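# Hang the long rail by its end hooks on two posts

## Task

Set the long rail onto the two posts so that the hook at each of its ends sits fully down inside the slot marked in red. When you finish, the posts must bear the rail's weight and nothing other than the posts and the robot may be in contact with it. The rail has to stay up on its own: if a gripper is still touching it, it must not roll or drop noticeably once the robot lets go. A rail that stays in place only because the robot holds it does not count.

## Robot and tools

ROBOT. Two 6-joint arms, left_arm and right_arm, each with a parallel two-finger gripper. They face each other across a table. left_arm's base is on the +y side at (+0.024, +0.432, +0.108) m, quat_wxyz (+0.414, 0, 0, -0.910). right_arm's base is at (-0.191, -0.523, +0.103) m, quat_wxyz (+0.822, 0, 0, +0.569). The names left and right are labels only, not image sides.

FRAME. All reported poses use one scene frame: origin at the table centre, table surface at z = +0.020 m, +z up, metres. On each gripper the fingers point along its +x axis and close along its y axis. end_effector_position is the point midway between the pads, about 3 to 4 cm short of the fingertips. Printed hand positions can be slightly wrong, more so when the arm is stretched out.

JOINT ORDER (in every row and every per-joint list): waist (joint_0), shoulder (joint_1), elbow (joint_2), wrist pitch (joint_3), wrist yaw (joint_4), wrist roll (joint_5). Waist, shoulder and wrist yaw have their sign flipped relative to the URDF in everything you send and read. Ranges, in URDF signs: waist -3.054 to 3.054, shoulder 0.000 to 3.142 (so -3.142 to 0 in your numbers), elbow 0.000 to 2.356, wrist pitch -1.571 to 1.571, wrist yaw -1.571 to 1.571, wrist roll -3.142 to 3.142. True ends can be off by up to 0.010 rad.

execute_actions(actions): actions is a list of actions; each action is a list of 1 to 15 rows, and each row is one control step of 1/30 s. If fewer than 15 rows are given, the last row is repeated so every action lasts 15 steps (0.5 s). A row is 14 numbers, each in [-1, 1], always including both arms: left_arm's 6 joint values then its opening, then right_arm's 6 joint values then its opening. Joint values are offsets, not poses: measured from the joint angles at the start of that action (for the first action in a call, the angles in the latest reported state), not from the previous row. Scale: 1.0 equals 0.9615 rad for waist, shoulder and elbow, 1.713 rad for wrist pitch, 1.767 for wrist yaw, 1.728 for wrist roll. The opening is absolute: +1 fully open (0.088 m pad gap), empty fingers touch near -0.80, anything lower adds nothing. Closing from fully open takes at least about 0.5 s. An action that would send a joint more than 0.010 rad outward beyond its range is rejected for both arms; if the first action fails that check or any action is malformed, the whole call does nothing. A "joint sent to its limit" line means a joint was clipped at its end. An empty list just returns the current state and images.

SPEED LIMITS. Each step, a joint's target stays within a fixed distance of its measured angle: 0.211 rad for waist, shoulder, elbow, 0.213 for wrist pitch, 0.267 for wrist yaw, 0.228 for wrist roll. If targets would put the gripper over 70 mm from where it is, they are scaled back. Large changes therefore span several actions, and an unfinished part may need to be sent again. Friction can leave a joint short, or ignore a tiny change, especially at long reach: check Joint positions after each move.

move(target, speed, blocking): target is one 14-number row laid out as above; its joint values are offsets from the Joint positions in the most recent result that listed them. Openings are applied at the start. All joints progress in sync, so the hand follows a curve, and the path ignores obstacles and the other arm. speed (rad/s, 0.01 to 2, default 0.5) sets the peak rate of whichever joint travels farthest; path time is held between 0.5 and 10 s. Faster moves and targets set further past a contact push harder. The result adds a move: line giving the ending (done, off_target, moving, held, fault), limits=held or limits=none, and each arm's joint farthest from its target. blocking=false returns after 0.5 s while motion continues; then only wait or stop are accepted until a result shows the move has ended (wait(0) checks).

wait(seconds): 0 to 10; arms keep their last command. stop(): brakes a running move, needing some room; fingers keep going. zoom_image(camera, region): region [x0, y0, x1, y1] in pixels of that camera's latest image, at most 504 by 504. Cameras, all 504x504: cam_head_left, cam_head_right, cam_high, cam_low, cam_left_wrist, cam_right_wrist. read_manual(section): only "licences". finished_scene(scene): give the current scene number; it is final and reports success.

RESULTS. A state line per arm with gripper position, quat_wxyz and velocities. Joint positions and Joint velocities: six joints (rad, rad/s) plus pad gap (m). Joint targets: angles currently being driven to. grip_measured: opening on the command scale, up to about 1 mm off, and up to 0.061 narrower while squeezing hard. grip_effort_n: motor push in N, negative closing, capped near 83 N. Joint torques and External joint torques (load estimates including friction and held weight). Step readings list joint angles at some steps; HELD marks an arm whose row was held back. "joint command not followed" means the clearance check altered targets.

GRIPPING. To hold a part, command an opening about 0.07 below grip_measured; less bites more gently. Pads give about 34 to 49 N; parts thinner than about 3 mm get proportionally less.

AVOID. Knocking anything off the table fails the task. Don't drop or slam the rail, hit hard, or let the arms strike or shove each other. A joint torque reaching its load limit (waist 18.2, shoulder 22.5, elbow 22.4, wrist pitch 5.92, wrist yaw 5.9, wrist roll 5.54 N m, held weight included) freezes that arm for 10 s. Motors heat while loaded: warning from 50 °C, a hold at 95 °C, and power loss if cooling fails. Brief outside tugs on held parts may occur. Before finishing, release the rail and confirm it rests on both posts, hooks seated, without moving.

Each tool is called after "Call:" by a JSON object that holds its "method" and its "body", one argument or row to a line.

## Session

Call:
{"method": "execute_actions", "body": {
  "actions": []
}}

Scene clock: 0.00 s.
left_arm: end_effector_position=(-0.1063, +0.0192, +0.2337) grip_measured=+1.000 grip_effort_n=n/a end_effector_quat_wxyz=(+0.279, +0.864, -0.253, -0.335) end_effector_velocity=(-0.000, +0.004, +0.000) end_effector_angular_velocity=(+0.009, -0.014, -0.002) | right_arm: end_effector_position=(-0.2201, -0.2837, +0.3328) grip_measured=+0.988 grip_effort_n=n/a end_effector_quat_wxyz=(+0.686, -0.467, +0.158, +0.535) end_effector_velocity=(+0.001, -0.001, +0.000) end_effector_angular_velocity=(-0.014, -0.008, +0.011)
Joint names: [waist, shoulder, elbow, wrist pitch, wrist yaw, wrist roll]
Joint positions: left_arm=[-0.096 -2.019  1.436 -0.697  1.096  1.085  0.088] | right_arm=[-0.879 -1.103  1.105 -1.15  -0.667  0.199  0.087]
Joint velocities: left_arm=[ 0.007  0.002 -0.002 -0.022  0.007 -0.007  0.   ] | right_arm=[ 0.007  0.002  0.002 -0.007  0.007 -0.022 -0.   ]
Joint torques (N m, as the arm reports them, + toward a larger Joint positions number): no reading
External joint torques (N m, as the arm's controller estimates them; a push from outside toward a larger Joint positions number lowers the number): no reading
Motor temperatures (°C, as the motors report them): left_arm=[26 28 26 27 27 27] | right_arm=[27 29 28 28 29 28]
Heat: left arm: hottest shoulder 28 °C (+0.0 °C/min); right arm: hottest shoulder 29 °C (+0.0 °C/min).
Joint targets: left_arm=[-0.096 -2.019 1.436 -0.697 1.096 1.085] | right_arm=[-0.879 -1.103 1.105 -1.150 -0.667 0.199]

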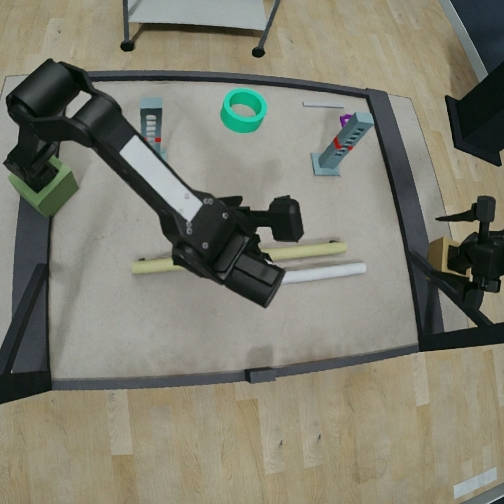

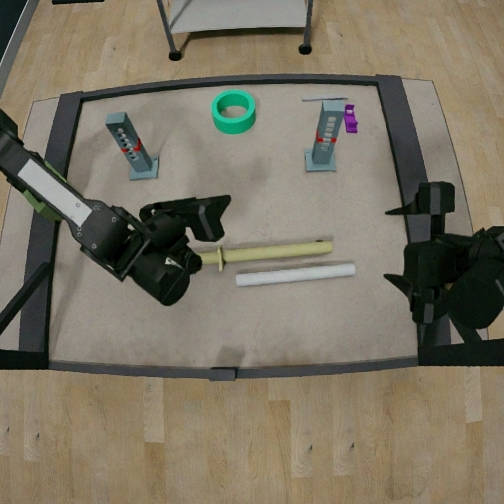

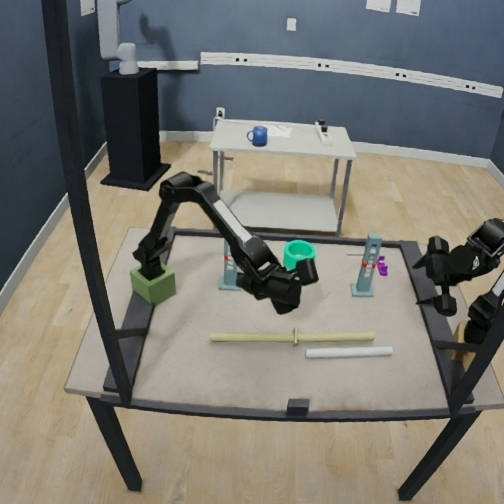

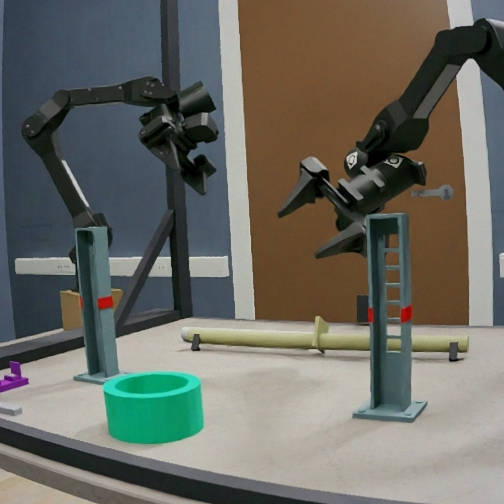

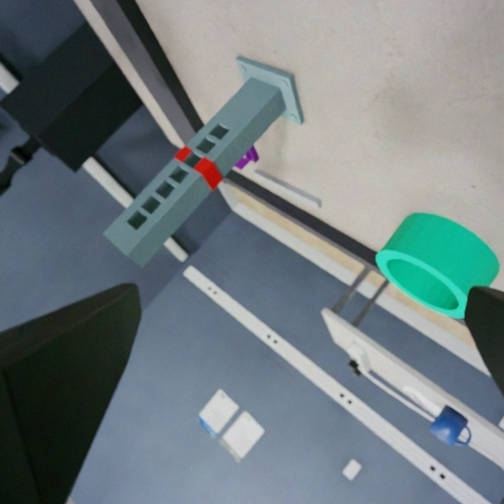

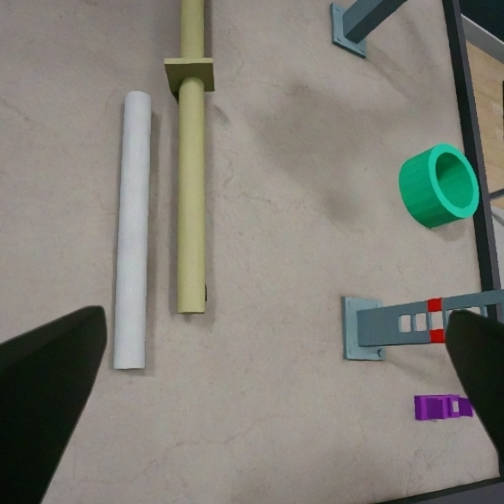

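Call:
{"method": "zoom_image", "body": {
  "camera": "cam_low",
  "region": [160, 280, 504, 430]
}}

Call:
{"method": "zoom_image", "body": {
  "camera": "cam_low",
  "region": [350, 200, 490, 430]
}}

Call:
{"method": "zoom_image", "body": {
  "camera": "cam_right_wrist",
  "region": [130, 0, 504, 380]
}}

Region (160, 280, 504, 430) of cam_low's 504x504 image, scaled by 1.465, with more detail than that image has; it fills the top 220 rows of this view, and the rest is white.

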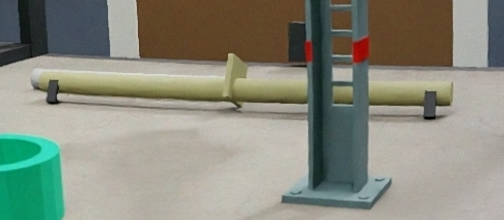

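Region (350, 200, 490, 430) of cam_low's 504x504 image, scaled by 2.191, with more detail than that image has; it fills the left 307 columns of this view, and the rest is white.

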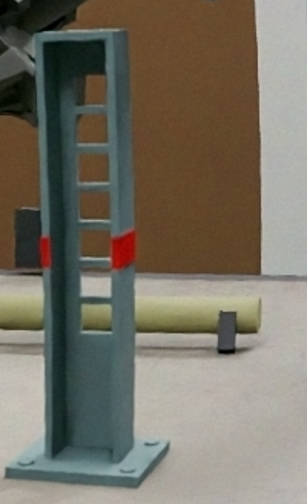

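Region (130, 0, 504, 380) of cam_right_wrist's 504x504 image, scaled by 1.326, with more detail than that image has; it fills the left 496 columns of this view, and the rest is white.

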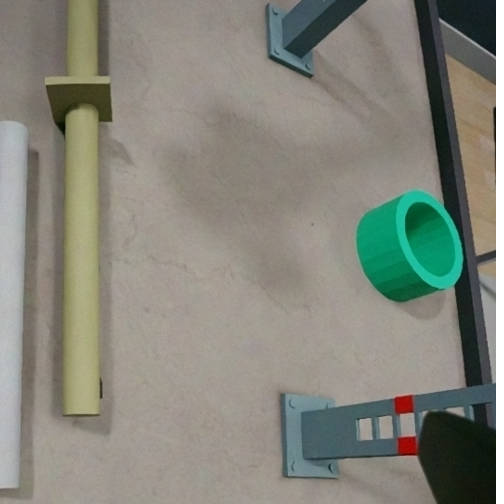

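Call:
{"method": "zoom_image", "body": {
  "camera": "cam_low",
  "region": [425, 320, 485, 375]
}}

Call:
{"method": "zoom_image", "body": {
  "camera": "cam_low",
  "region": [170, 305, 350, 365]
}}

Call:
{"method": "zoom_image", "body": {
  "camera": "cam_head_right",
  "region": [190, 210, 370, 300]
}}

Call:
{"method": "zoom_image", "body": {
  "camera": "cam_left_wrist",
  "region": [90, 40, 320, 270]
}}

Region (425, 320, 485, 375) of cam_low's 504x504 image, scaled by 8.400, with more detail than that image has; it fills the top 462 rows of this view, and the rest is white.

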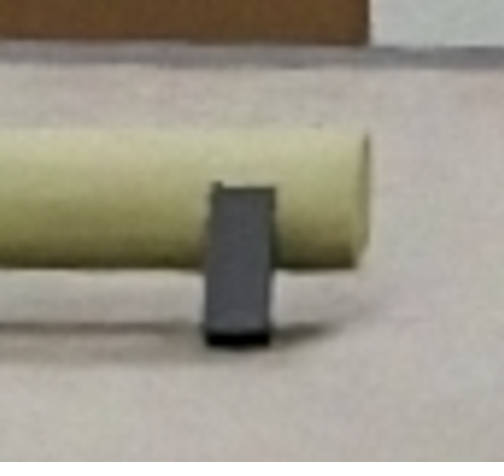

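Region (170, 305, 350, 365) of cam_low's 504x504 image, scaled by 2.800, with more detail than that image has.

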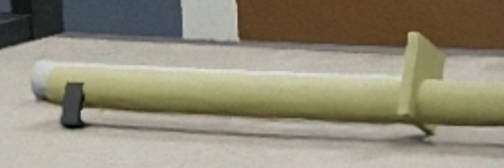

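Region (190, 210, 370, 300) of cam_head_right's 504x504 image, scaled by 2.800, with more detail than that image has.

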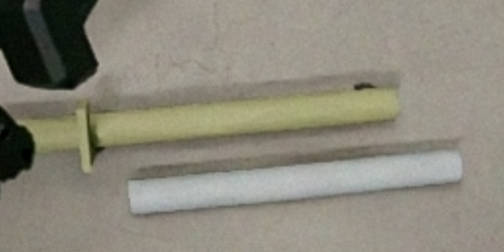

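Region (90, 40, 320, 270) of cam_left_wrist's 504x504 image, scaled by 2.191, with more detail than that image has.

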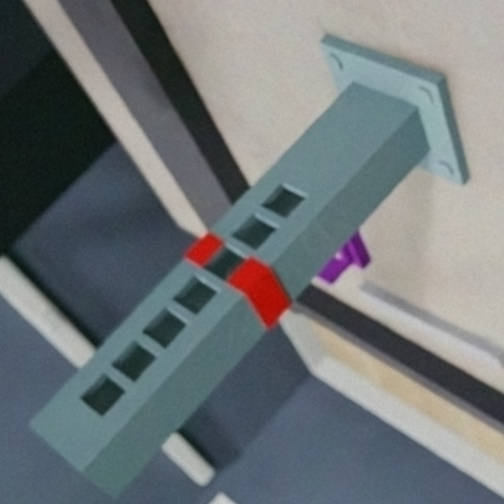

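Call:
{"method": "move", "body": {
  "target": [0.003,0.192,-0.296,-0.111,-0.62,0.795,0.15,0.6785,-0.971,0.365,0.093,0.3775,1.0,0.15],
  "speed": 1.2
}}

Scene clock: 18.23 s.
left_arm: end_effector_position=(-0.1616, +0.1715, +0.1387) grip_measured=+0.152 grip_effort_n=-14.2 end_effector_quat_wxyz=(-0.483, +0.517, -0.484, -0.515) end_effector_velocity=(-0.000, +0.003, +0.000) end_effector_angular_velocity=(+0.010, +0.002, +0.005) | right_arm: end_effector_position=(-0.1411, -0.1527, +0.1407) grip_measured=+0.153 grip_effort_n=-17.0 end_effector_quat_wxyz=(+0.689, +0.168, +0.685, -0.169) end_effector_velocity=(-0.003, -0.002, +0.000) end_effector_angular_velocity=(-0.004, +0.023, +0.005)
Joint names: [waist, shoulder, elbow, wrist pitch, wrist yaw, wrist roll]
Joint positions: left_arm=[-0.096 -1.844  1.159 -0.884  0.003  2.456  0.046] | right_arm=[-0.229 -2.027  1.446 -0.993 -0.006  1.921  0.046]
Joint velocities: left_arm=[ 0.002  0.002 -0.002 -0.007 -0.007 -0.007 -0.   ] | right_arm=[ 0.002  0.002 -0.002 -0.007  0.022 -0.007 -0.   ]
Joint torques (N m, as the arm reports them, + toward a larger Joint positions number): left_arm=[ 0.23  7.83  3.67 -0.11 -0.12  0.06] | right_arm=[0.2  7.03 6.53 0.64 0.16 0.21]
External joint torques (N m, as the arm's controller estimates them; a push from outside toward a larger Joint positions number lowers the number): left_arm=[ 0.22  0.73 -1.4  -0.34 -0.07  0.06] | right_arm=[ 0.15 -1.35  1.4   0.41  0.23  0.21]
Motor temperatures (°C, as the motors report them): left_arm=[26 32 27 28 28 27] | right_arm=[27 30 32 29 29 28]
Heat: left arm: hottest shoulder 32 °C (+13.2 °C/min); right arm: hottest elbow 32 °C (+9.9 °C/min).
Joint targets: left_arm=[-0.094 -1.834 1.152 -0.887 0.000 2.459] | right_arm=[-0.227 -2.036 1.456 -0.990 0.000 1.927]
move: done; limits=none; left_arm: farthest joint: the shoulder, 0.010 radians from its target (0.185 radians at the start); right_arm: farthest joint: the shoulder, 0.010 radians from its target (0.934 radians at the start)

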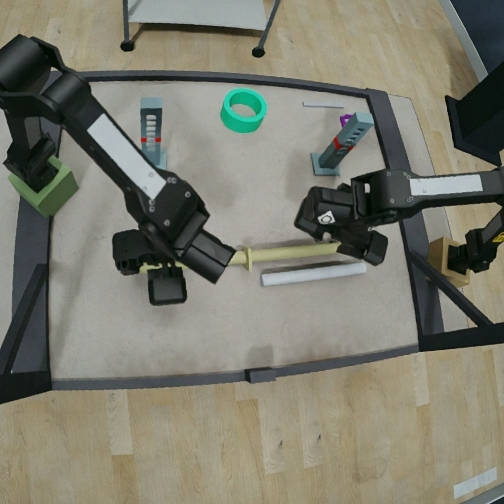

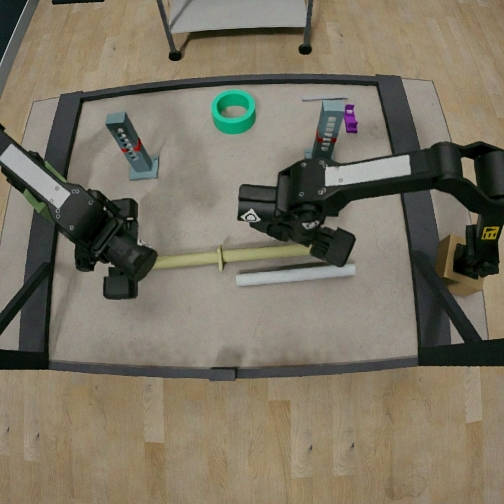

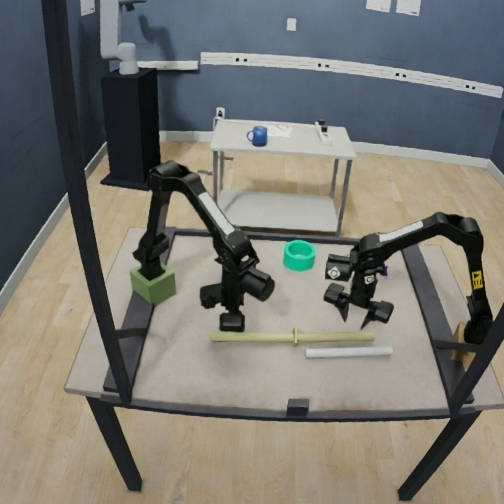

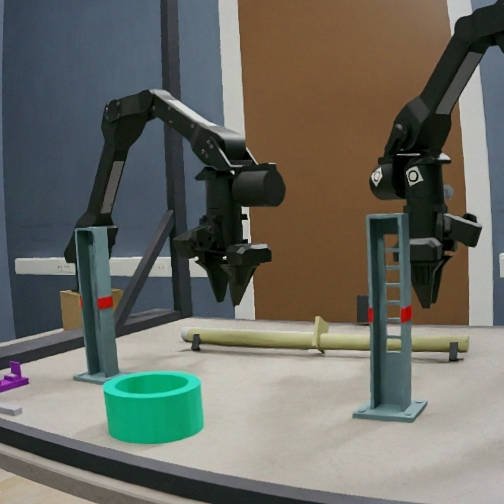

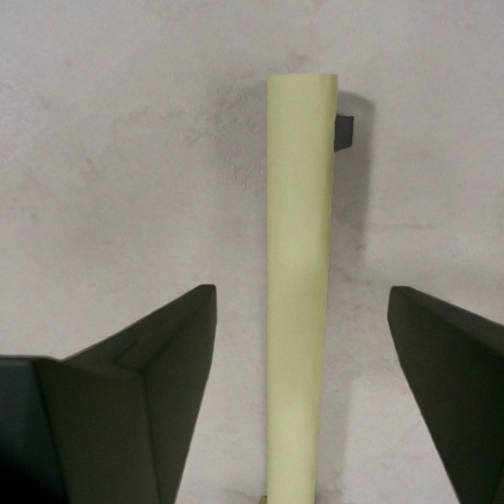

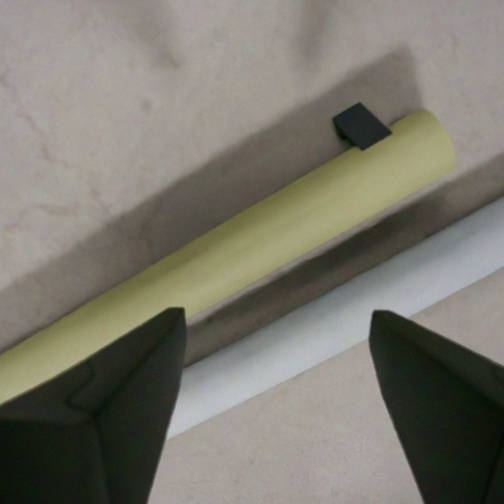

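Call:
{"method": "move", "body": {
  "target": [-0.041,-0.110,-0.052,0.082,0,0.026,0.15,0,-0.063,-0.063,0.063,0.004,0.598,0.15],
  "speed": 1.2
}}

Scene clock: 22.77 s.
left_arm: end_effector_position=(-0.1556, +0.1596, +0.0999) grip_measured=+0.152 grip_effort_n=-14.2 end_effector_quat_wxyz=(-0.486, +0.515, -0.484, -0.513) end_effector_velocity=(+0.001, +0.000, +0.001) end_effector_angular_velocity=(-0.002, -0.007, +0.005) | right_arm: end_effector_position=(-0.1411, -0.1508, +0.1100) grip_measured=+0.153 grip_effort_n=-17.0 end_effector_quat_wxyz=(+0.517, +0.484, +0.514, -0.484) end_effector_velocity=(-0.003, -0.002, +0.000) end_effector_angular_velocity=(-0.004, +0.023, +0.019)
Joint names: [waist, shoulder, elbow, wrist pitch, wrist yaw, wrist roll]
Joint positions: left_arm=[-0.132 -1.942  1.117 -0.747  0.003  2.499  0.046] | right_arm=[-0.229 -2.078  1.392 -0.888 -0.004  2.949  0.046]
Joint velocities: left_arm=[ 0.002  0.002  0.002 -0.007  0.007 -0.007  0.   ] | right_arm=[ 0.002  0.002 -0.002 -0.007  0.022 -0.022 -0.   ]
Joint torques (N m, as the arm reports them, + toward a larger Joint positions number): left_arm=[-0.29  6.14  3.37  0.26 -0.01  0.05] | right_arm=[-0.02  7.1   4.21  0.61  0.19  0.19]
External joint torques (N m, as the arm's controller estimates them; a push from outside toward a larger Joint positions number lowers the number): left_arm=[-0.33 -1.23 -1.33  0.02  0.03  0.05] | right_arm=[-0.01 -1.37 -0.72  0.39  0.21  0.19]
Motor temperatures (°C, as the motors report them): left_arm=[26 33 27 28 28 27] | right_arm=[27 31 32 29 29 28]
Heat: left arm: hottest shoulder 33 °C (+13.2 °C/min); right arm: hottest elbow 32 °C (+7.9 °C/min).
Joint targets: left_arm=[-0.135 -1.950 1.110 -0.744 0.003 2.501] | right_arm=[-0.229 -2.087 1.386 -0.885 0.002 2.955]
move: done; limits=none; left_arm: farthest joint: the shoulder, 0.008 radians from its target (0.105 radians at the start); right_arm: farthest joint: the shoulder, 0.010 radians from its target (0.061 radians at the start)

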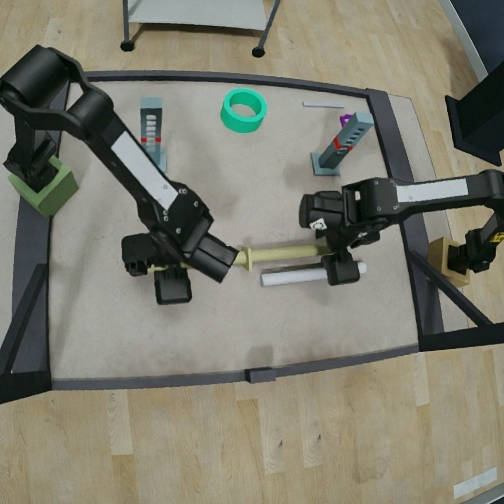

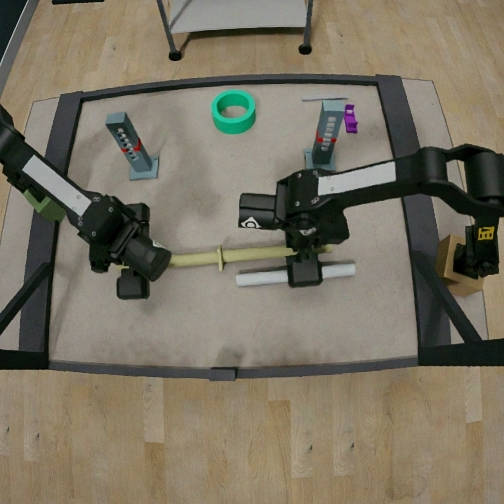

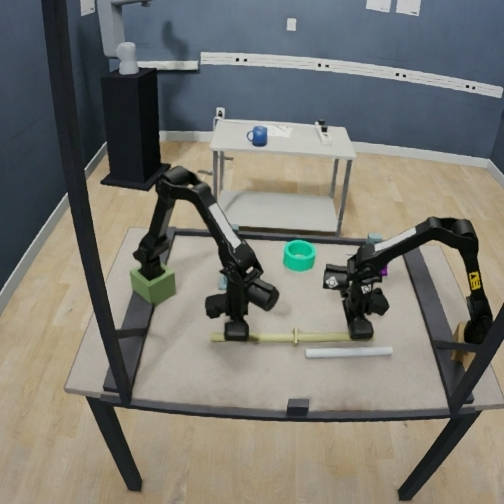

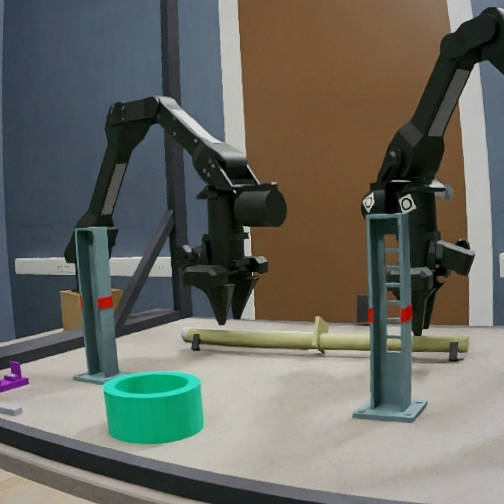

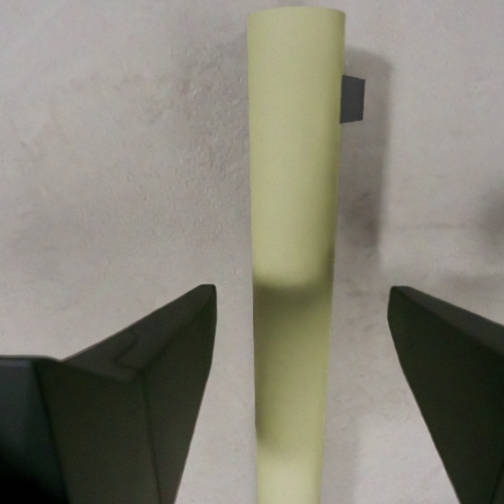

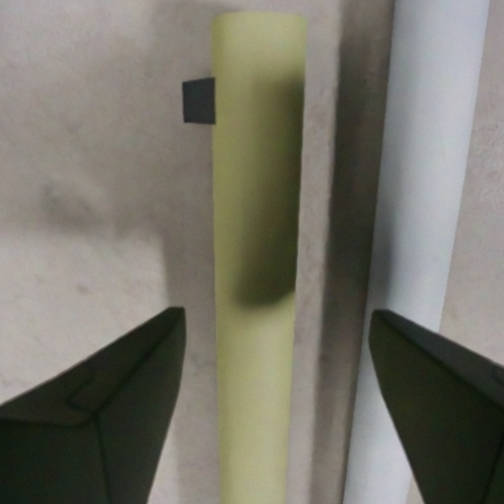

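Call:
{"method": "move", "body": {
  "target": [-0.086,-0.035,-0.163,0.154,-0.0906,0.043,0.1,0.103,-0.130,-0.031,0.061,0.101,-0.059,0.03],
  "speed": 0.3
}}

Scene clock: 29.37 s.
left_arm: end_effector_position=(-0.1526, +0.1602, +0.0652) grip_measured=+0.102 grip_effort_n=-14.2 end_effector_quat_wxyz=(-0.441, +0.467, -0.525, -0.558) end_effector_velocity=(+0.004, +0.003, -0.001) end_effector_angular_velocity=(+0.008, -0.012, +0.010) | right_arm: end_effector_position=(-0.1300, -0.1502, +0.0670) grip_measured=+0.033 grip_effort_n=-15.6 end_effector_quat_wxyz=(+0.467, +0.443, +0.557, -0.524) end_effector_velocity=(+0.001, -0.004, -0.000) end_effector_angular_velocity=(-0.006, +0.010, +0.014)
Joint names: [waist, shoulder, elbow, wrist pitch, wrist yaw, wrist roll]
Joint positions: left_arm=[-0.212 -1.968  0.967 -0.486 -0.154  2.57   0.044] | right_arm=[-0.132 -2.19   1.37  -0.786  0.168  2.853  0.041]
Joint velocities: left_arm=[-0.002  0.002 -0.007 -0.007  0.007 -0.007  0.   ] | right_arm=[ 0.007  0.002 -0.007 -0.007  0.007 -0.022 -0.   ]
Joint torques (N m, as the arm reports them, + toward a larger Joint positions number): left_arm=[-0.3   6.    2.93  0.37 -0.2   0.04] | right_arm=[ 0.12  6.94  3.71  0.58  0.34 -0.16]
External joint torques (N m, as the arm's controller estimates them; a push from outside toward a larger Joint positions number lowers the number): left_arm=[-0.24 -1.14 -1.29  0.02 -0.06  0.05] | right_arm=[ 0.07 -1.78 -0.83  0.41  0.26 -0.17]
Motor temperatures (°C, as the motors report them): left_arm=[26 33 27 28 28 27] | right_arm=[27 33 32 29 29 28]
Heat: left arm: hottest shoulder 33 °C (+10.2 °C/min); right arm: hottest shoulder 33 °C (+8.2 °C/min).
Joint targets: left_arm=[-0.215 -1.975 0.960 -0.483 -0.157 2.573] | right_arm=[-0.130 -2.203 1.362 -0.783 0.174 2.847]
move: off_target (right_arm); limits=none; left_arm: farthest joint: the shoulder, 0.008 radians from its target (0.034 radians at the start); right_arm: farthest joint: the shoulder, 0.013 radians from its target (0.125 radians at the start)

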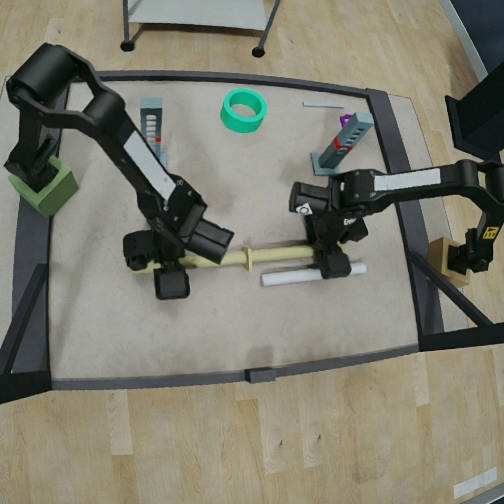

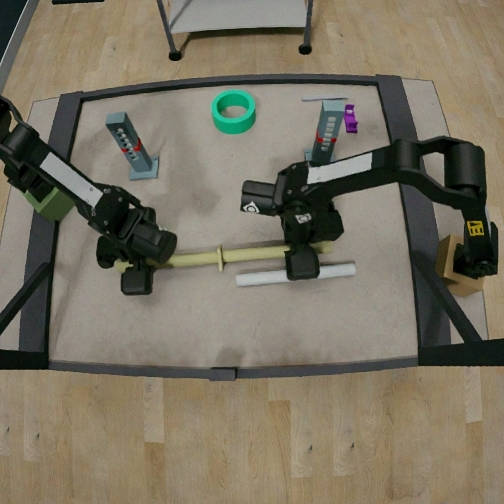

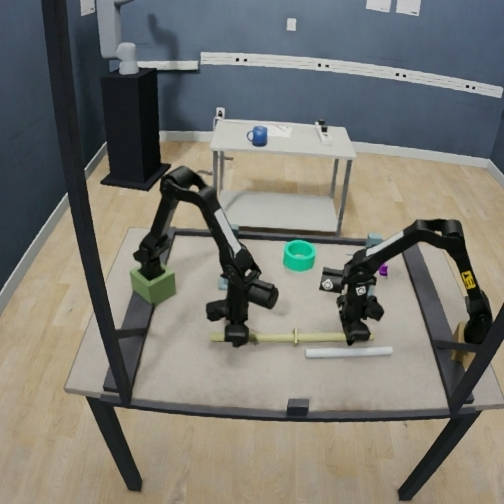

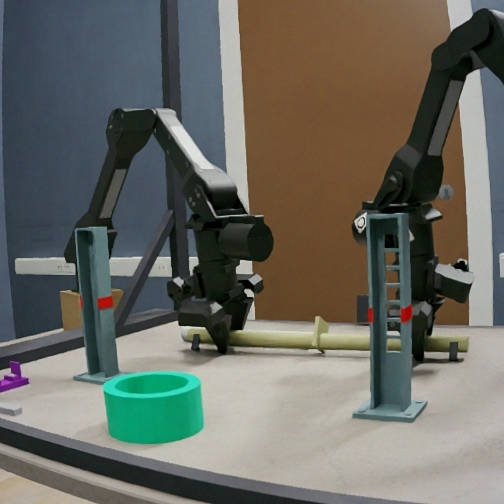

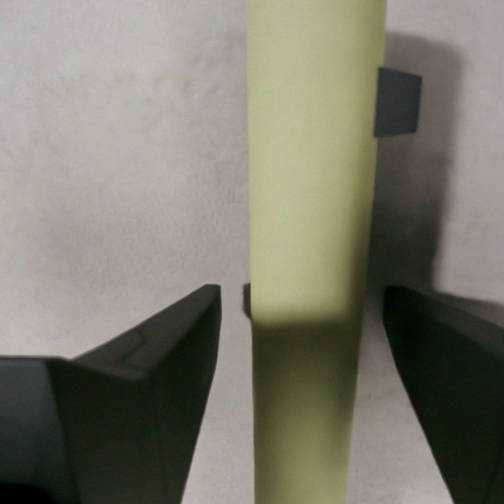

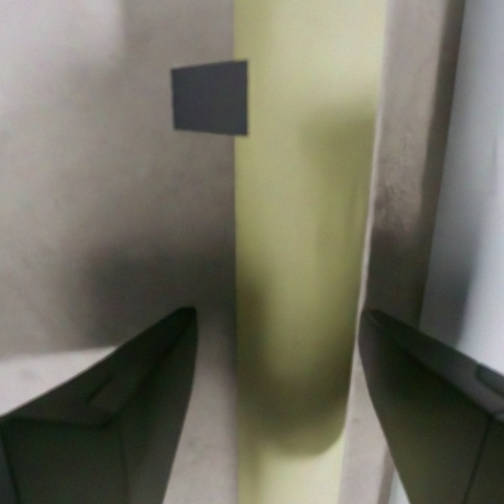

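Call:
{"method": "execute_actions", "body": {
  "actions": [
    [[0,0,0,0,0,0,0.0,-0.012,0.012,0,0,0,0,0.0]],
    [[0,0,0,0,0,0,-0.15,0,0,0,0,0,0,-0.15],[0,0,0,0,0,0,-0.2,0,0,0,0,0,0,-0.2],[0,0,0,0,0,0,-0.22,0,0,0,0,0,0,-0.22],[0,0,0,0,0,0,-0.25,0,0,0,0,0,0,-0.25],[0,0,0,0,0,0,-0.28,0,0,0,0,0,0,-0.28],[0,0,0,0,0,0,-0.31,0,0,0,0,0,0,-0.31],[0,0,0,0,0,0,-0.34,0,0,0,0,0,0,-0.34],[0,0,0,0,0,0,-0.38,0,0,0,0,0,0,-0.38],[0,0,0,0,0,0,-0.42,0,0,0,0,0,0,-0.42],[0,0,0,0,0,0,-0.46,0,0,0,0,0,0,-0.46]]
  ]
}}

Scene clock: 31.53 s.
left_arm: end_effector_position=(-0.1526, +0.1603, +0.0652) grip_measured=-0.333 grip_effort_n=-83.5 end_effector_quat_wxyz=(-0.441, +0.467, -0.524, -0.559) end_effector_velocity=(+0.004, +0.004, -0.000) end_effector_angular_velocity=(+0.017, -0.017, +0.010) | right_arm: end_effector_position=(-0.1325, -0.1500, +0.0670) grip_measured=-0.359 grip_effort_n=-83.5 end_effector_quat_wxyz=(+0.469, +0.441, +0.559, -0.523) end_effector_velocity=(-0.003, -0.001, +0.001) end_effector_angular_velocity=(+0.001, +0.023, +0.018)
Joint names: [waist, shoulder, elbow, wrist pitch, wrist yaw, wrist roll]
Joint positions: left_arm=[-0.212 -1.968  0.967 -0.487 -0.154  2.57   0.023] | right_arm=[-0.138 -2.19   1.37  -0.786  0.168  2.853  0.021]
Joint velocities: left_arm=[-0.002  0.002 -0.002 -0.022  0.007 -0.007 -0.   ] | right_arm=[ 0.002  0.002 -0.002 -0.007  0.022 -0.022 -0.   ]
Joint torques (N m, as the arm reports them, + toward a larger Joint positions number): left_arm=[ 0.01  6.78  3.63  0.25 -0.1  -0.01] | right_arm=[-0.02  8.51  4.55  0.46  0.11  0.03]
External joint torques (N m, as the arm's controller estimates them; a push from outside toward a larger Joint positions number lowers the number): left_arm=[ 0.01 -0.3  -0.58 -0.1   0.04  0.  ] | right_arm=[-0.01 -0.19  0.08  0.32  0.02  0.02]
External joint torques at the end of the 1st action: left_arm=[ 0.   -0.28 -0.53 -0.16  0.04 -0.03] | right_arm=[-0.49  1.23  0.1   0.25  0.03  0.02]
Motor temperatures (°C, as the motors report them): left_arm=[26 33 27 28 28 27] | right_arm=[27 34 32 29 29 28]
Heat: left arm: hottest shoulder 33 °C (+9.5 °C/min); right arm: hottest shoulder 34 °C (+9.5 °C/min).
Joint targets: left_arm=[-0.212 -1.968 0.967 -0.486 -0.154 2.571] | right_arm=[-0.138 -2.190 1.370 -0.786 0.168 2.853]
Step readings (joint positions; steps 1 to 15: 1st action; 16 to 30: 2nd action):
0: left_arm=[-0.212 -1.968 0.967 -0.486 -0.154 2.570] | right_arm=[-0.132 -2.190 1.370 -0.786 0.168 2.853]
1: left_arm=[-0.212 -1.968 0.967 -0.486 -0.154 2.570] | right_arm=[-0.132 -2.190 1.370 -0.786 0.168 2.853]
2: left_arm=[-0.212 -1.968 0.967 -0.486 -0.154 2.570] | right_arm=[-0.133 -2.190 1.370 -0.786 0.168 2.853]
4: left_arm=[-0.212 -1.968 0.967 -0.486 -0.154 2.570] | right_arm=[-0.135 -2.190 1.370 -0.786 0.168 2.853]
8: left_arm=[-0.212 -1.968 0.967 -0.486 -0.154 2.570] | right_arm=[-0.138 -2.190 1.370 -0.786 0.168 2.853]
15: left_arm=[-0.212 -1.968 0.967 -0.486 -0.154 2.570] | right_arm=[-0.138 -2.190 1.370 -0.786 0.168 2.853]
16: left_arm=[-0.212 -1.968 0.967 -0.486 -0.154 2.570] | right_arm=[-0.138 -2.190 1.370 -0.786 0.168 2.853]
17: left_arm=[-0.212 -1.968 0.967 -0.486 -0.154 2.570] | right_arm=[-0.138 -2.190 1.370 -0.786 0.168 2.853]
19: left_arm=[-0.212 -1.968 0.967 -0.486 -0.154 2.570] | right_arm=[-0.138 -2.190 1.370 -0.786 0.168 2.853]
23: left_arm=[-0.212 -1.968 0.967 -0.486 -0.155 2.570] | right_arm=[-0.138 -2.190 1.370 -0.786 0.168 2.853]
30: Joint positions above

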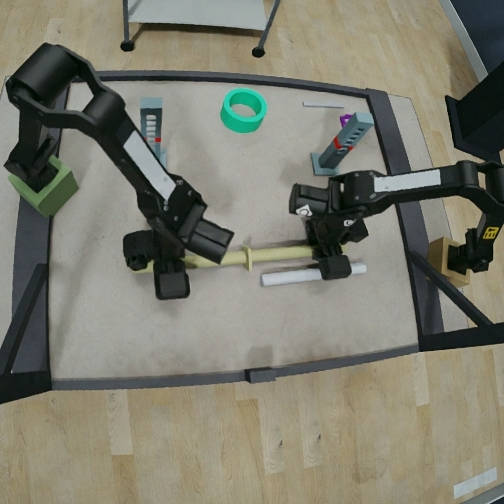

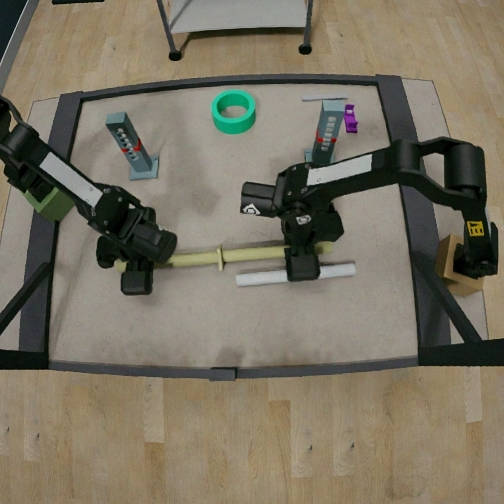

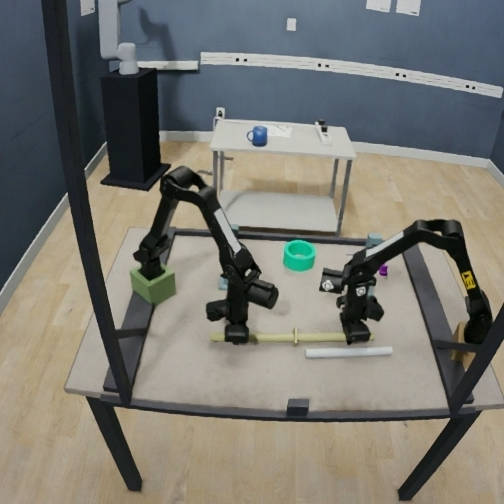

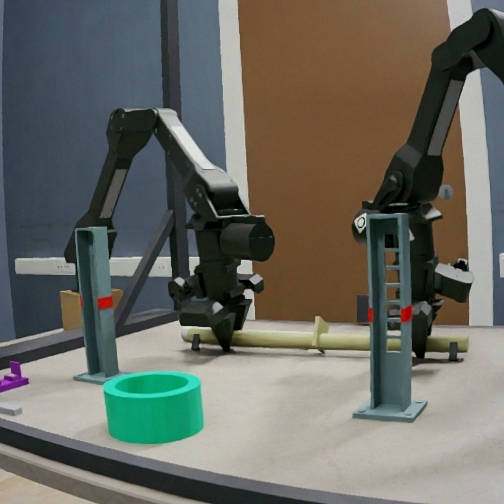

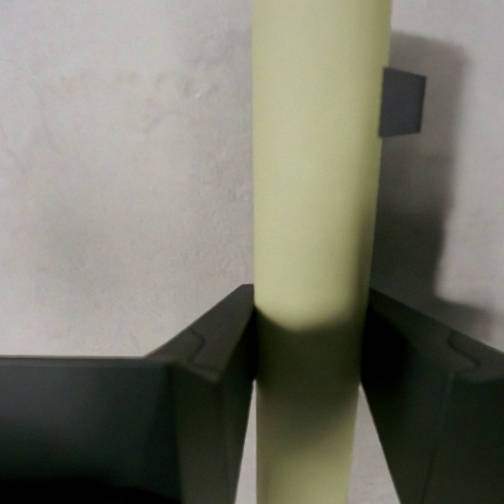

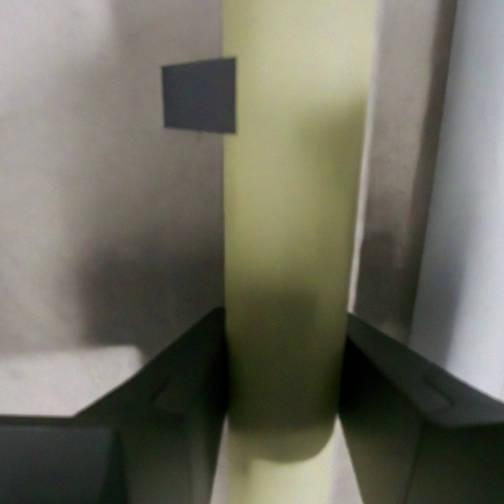

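Call:
{"method": "move", "body": {
  "target": [0,0.132,0.082,-0.108,0,0,-0.46,0,0.101,0.084,-0.091,0,0,-0.46],
  "speed": 0.2
}}

Scene clock: 34.47 s.
left_arm: end_effector_position=(-0.1517, +0.1607, +0.1097) grip_measured=-0.333 grip_effort_n=-83.5 end_effector_quat_wxyz=(-0.442, +0.468, -0.523, -0.559) end_effector_velocity=(+0.003, +0.005, -0.002) end_effector_angular_velocity=(+0.019, -0.019, -0.009) | right_arm: end_effector_position=(-0.1327, -0.1501, +0.1103) grip_measured=-0.359 grip_effort_n=-83.5 end_effector_quat_wxyz=(+0.470, +0.439, +0.558, -0.524) end_effector_velocity=(-0.001, -0.002, +0.001) end_effector_angular_velocity=(-0.007, +0.009, -0.010)
Joint names: [waist, shoulder, elbow, wrist pitch, wrist yaw, wrist roll]
Joint positions: left_arm=[-0.213 -1.857  1.032 -0.668 -0.153  2.57   0.023] | right_arm=[-0.139 -2.113  1.438 -0.937  0.168  2.853  0.021]
Joint velocities: left_arm=[ 0.002 -0.002 -0.002 -0.022  0.007  0.007 -0.   ] | right_arm=[ 0.002  0.002 -0.002 -0.007  0.007  0.007 -0.   ]
Joint torques (N m, as the arm reports them, + toward a larger Joint positions number): left_arm=[ 0.09  8.3   5.57 -0.05 -0.16 -0.03] | right_arm=[ 0.   10.86  6.6   0.09  0.11  0.03]
External joint torques (N m, as the arm's controller estimates them; a push from outside toward a larger Joint positions number lowers the number): left_arm=[ 0.09  1.41  0.77 -0.4  -0.01 -0.02] | right_arm=[ 0.02  2.28  1.74 -0.06  0.02  0.02]
Motor temperatures (°C, as the motors report them): left_arm=[26 33 27 28 28 27] | right_arm=[27 35 32 29 29 28]
Heat: left arm: hottest shoulder 33 °C (+8.7 °C/min); right arm: hottest shoulder 35 °C (+10.4 °C/min).
Joint targets: left_arm=[-0.212 -1.841 1.046 -0.672 -0.155 2.570] | right_arm=[-0.138 -2.093 1.451 -0.942 0.168 2.853]
move: off_target (left_arm, right_arm); limits=none; left_arm: farthest joint: the shoulder, 0.016 radians from its target (0.127 radians at the start); right_arm: farthest joint: the shoulder, 0.020 radians from its target (0.097 radians at the start)

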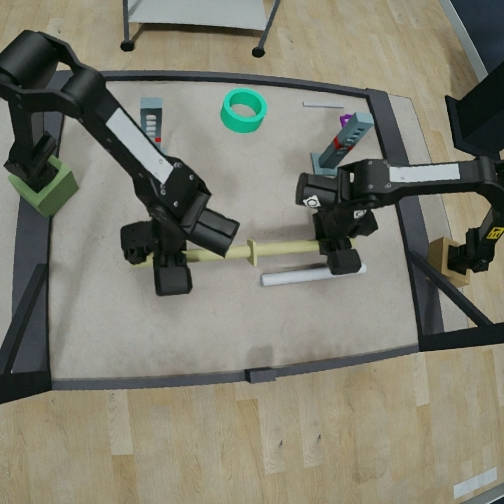

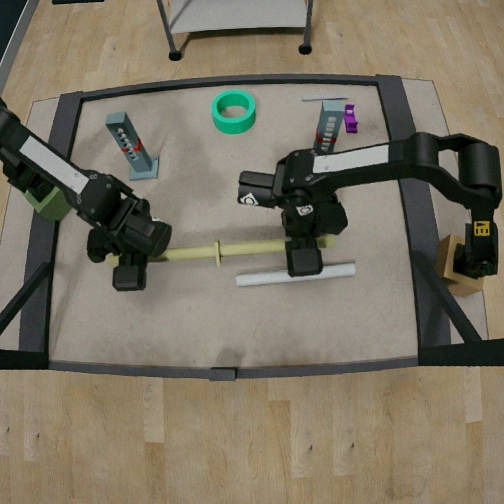

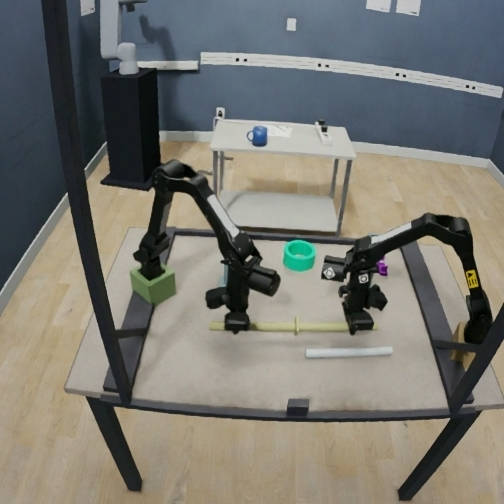

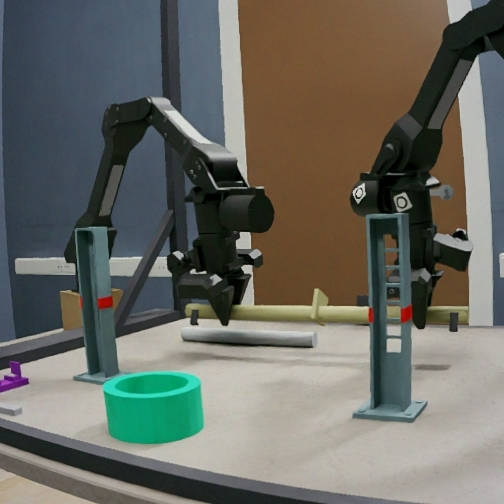

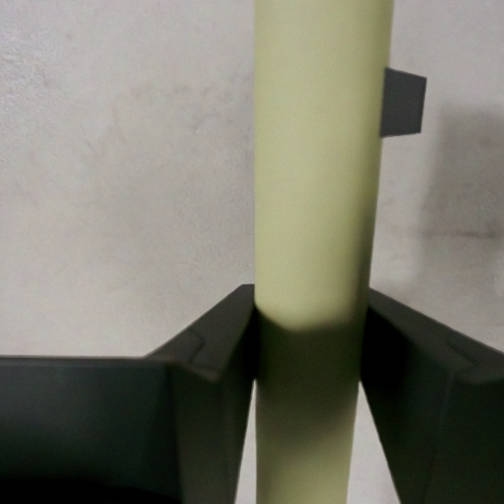

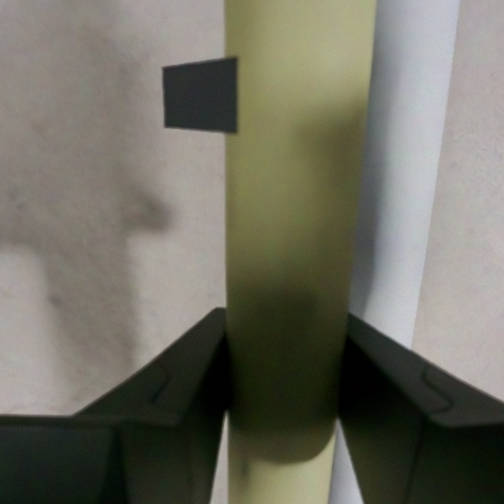

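Call:
{"method": "move", "body": {
  "target": [-0.014,-0.104,0.092,-0.133,0.263,0.032,-0.46,-0.049,0.054,-0.119,0.110,-0.293,0.061,-0.46],
  "speed": 0.4
}}

Scene clock: 39.77 s.
left_arm: end_effector_position=(-0.0730, +0.1551, +0.1017) grip_measured=-0.333 grip_effort_n=-83.5 end_effector_quat_wxyz=(-0.581, +0.578, -0.402, -0.409) end_effector_velocity=(+0.003, -0.002, -0.000) end_effector_angular_velocity=(-0.015, -0.018, +0.005) | right_arm: end_effector_position=(-0.0735, -0.1557, +0.1034) grip_measured=-0.359 grip_effort_n=-83.5 end_effector_quat_wxyz=(+0.578, +0.581, +0.405, -0.406) end_effector_velocity=(-0.003, -0.002, -0.001) end_effector_angular_velocity=(-0.006, +0.023, +0.006)
Joint names: [waist, shoulder, elbow, wrist pitch, wrist yaw, wrist roll]
Joint positions: left_arm=[-0.226 -1.964  1.109 -0.895  0.303  2.619  0.023] | right_arm=[-0.182 -2.08   1.325 -0.751 -0.343  2.957  0.021]
Joint velocities: left_arm=[-0.002 -0.002 -0.002  0.007  0.022 -0.007 -0.   ] | right_arm=[ 0.002  0.002 -0.002 -0.007  0.022 -0.007 -0.   ]
Joint torques (N m, as the arm reports them, + toward a larger Joint positions number): left_arm=[-0.03  7.7   4.88 -0.25  0.46  0.19] | right_arm=[-0.27 10.69  4.78  0.69 -0.52  0.01]
External joint torques (N m, as the arm's controller estimates them; a push from outside toward a larger Joint positions number lowers the number): left_arm=[ 0.04  0.63  0.58 -0.18  0.29  0.17] | right_arm=[-0.31  2.25 -0.12  0.35 -0.27  0.03]
Motor temperatures (°C, as the motors report them): left_arm=[26 34 28 28 28 27] | right_arm=[27 38 33 29 29 28]
Heat: left arm: hottest shoulder 34 °C (+9.1 °C/min); right arm: hottest shoulder 38 °C (+13.6 °C/min).
Joint targets: left_arm=[-0.226 -1.957 1.121 -0.896 0.311 2.625] | right_arm=[-0.186 -2.061 1.324 -0.748 -0.349 2.958]
move: off_target (left_arm, right_arm); limits=none; left_arm: farthest joint: the elbow, 0.012 radians from its target (0.088 radians at the start); right_arm: farthest joint: the shoulder, 0.019 radians from its target (0.052 radians at the start)

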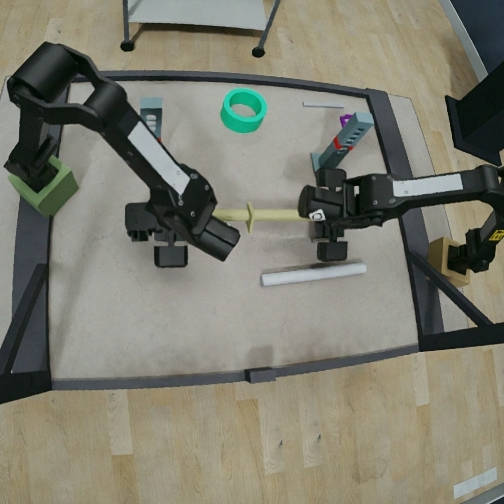

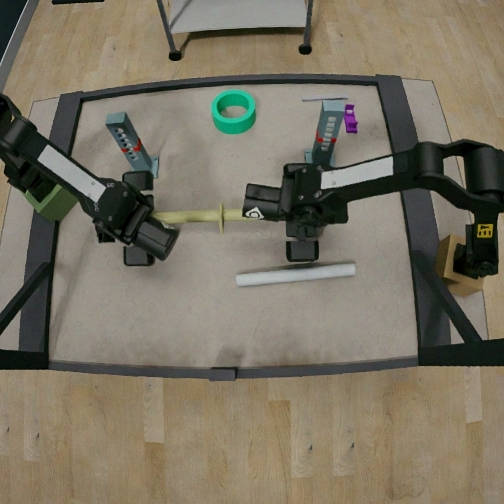

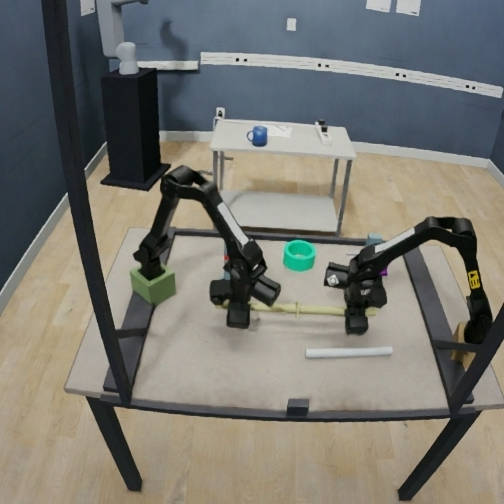

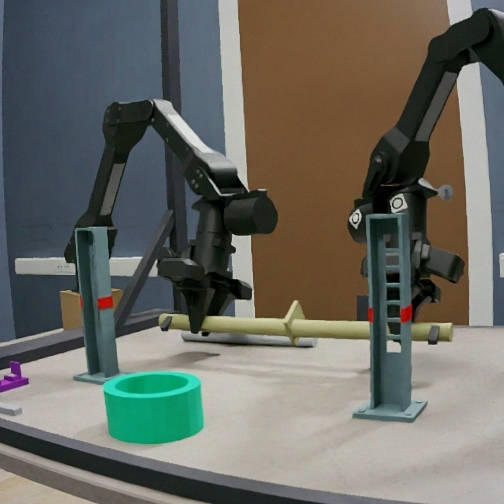

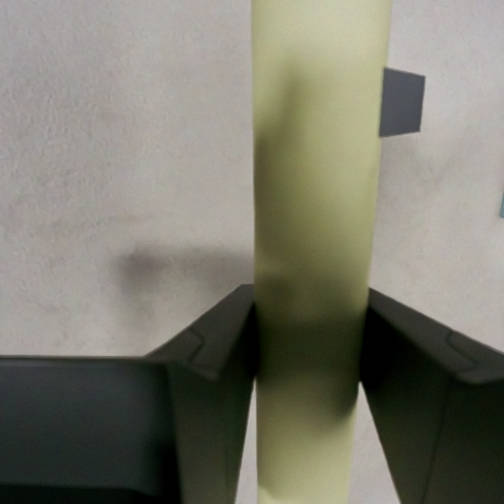

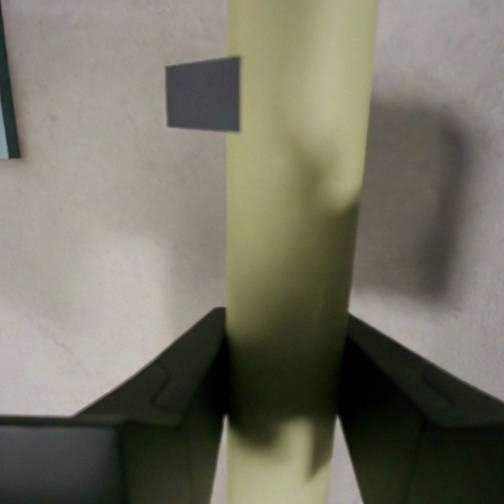

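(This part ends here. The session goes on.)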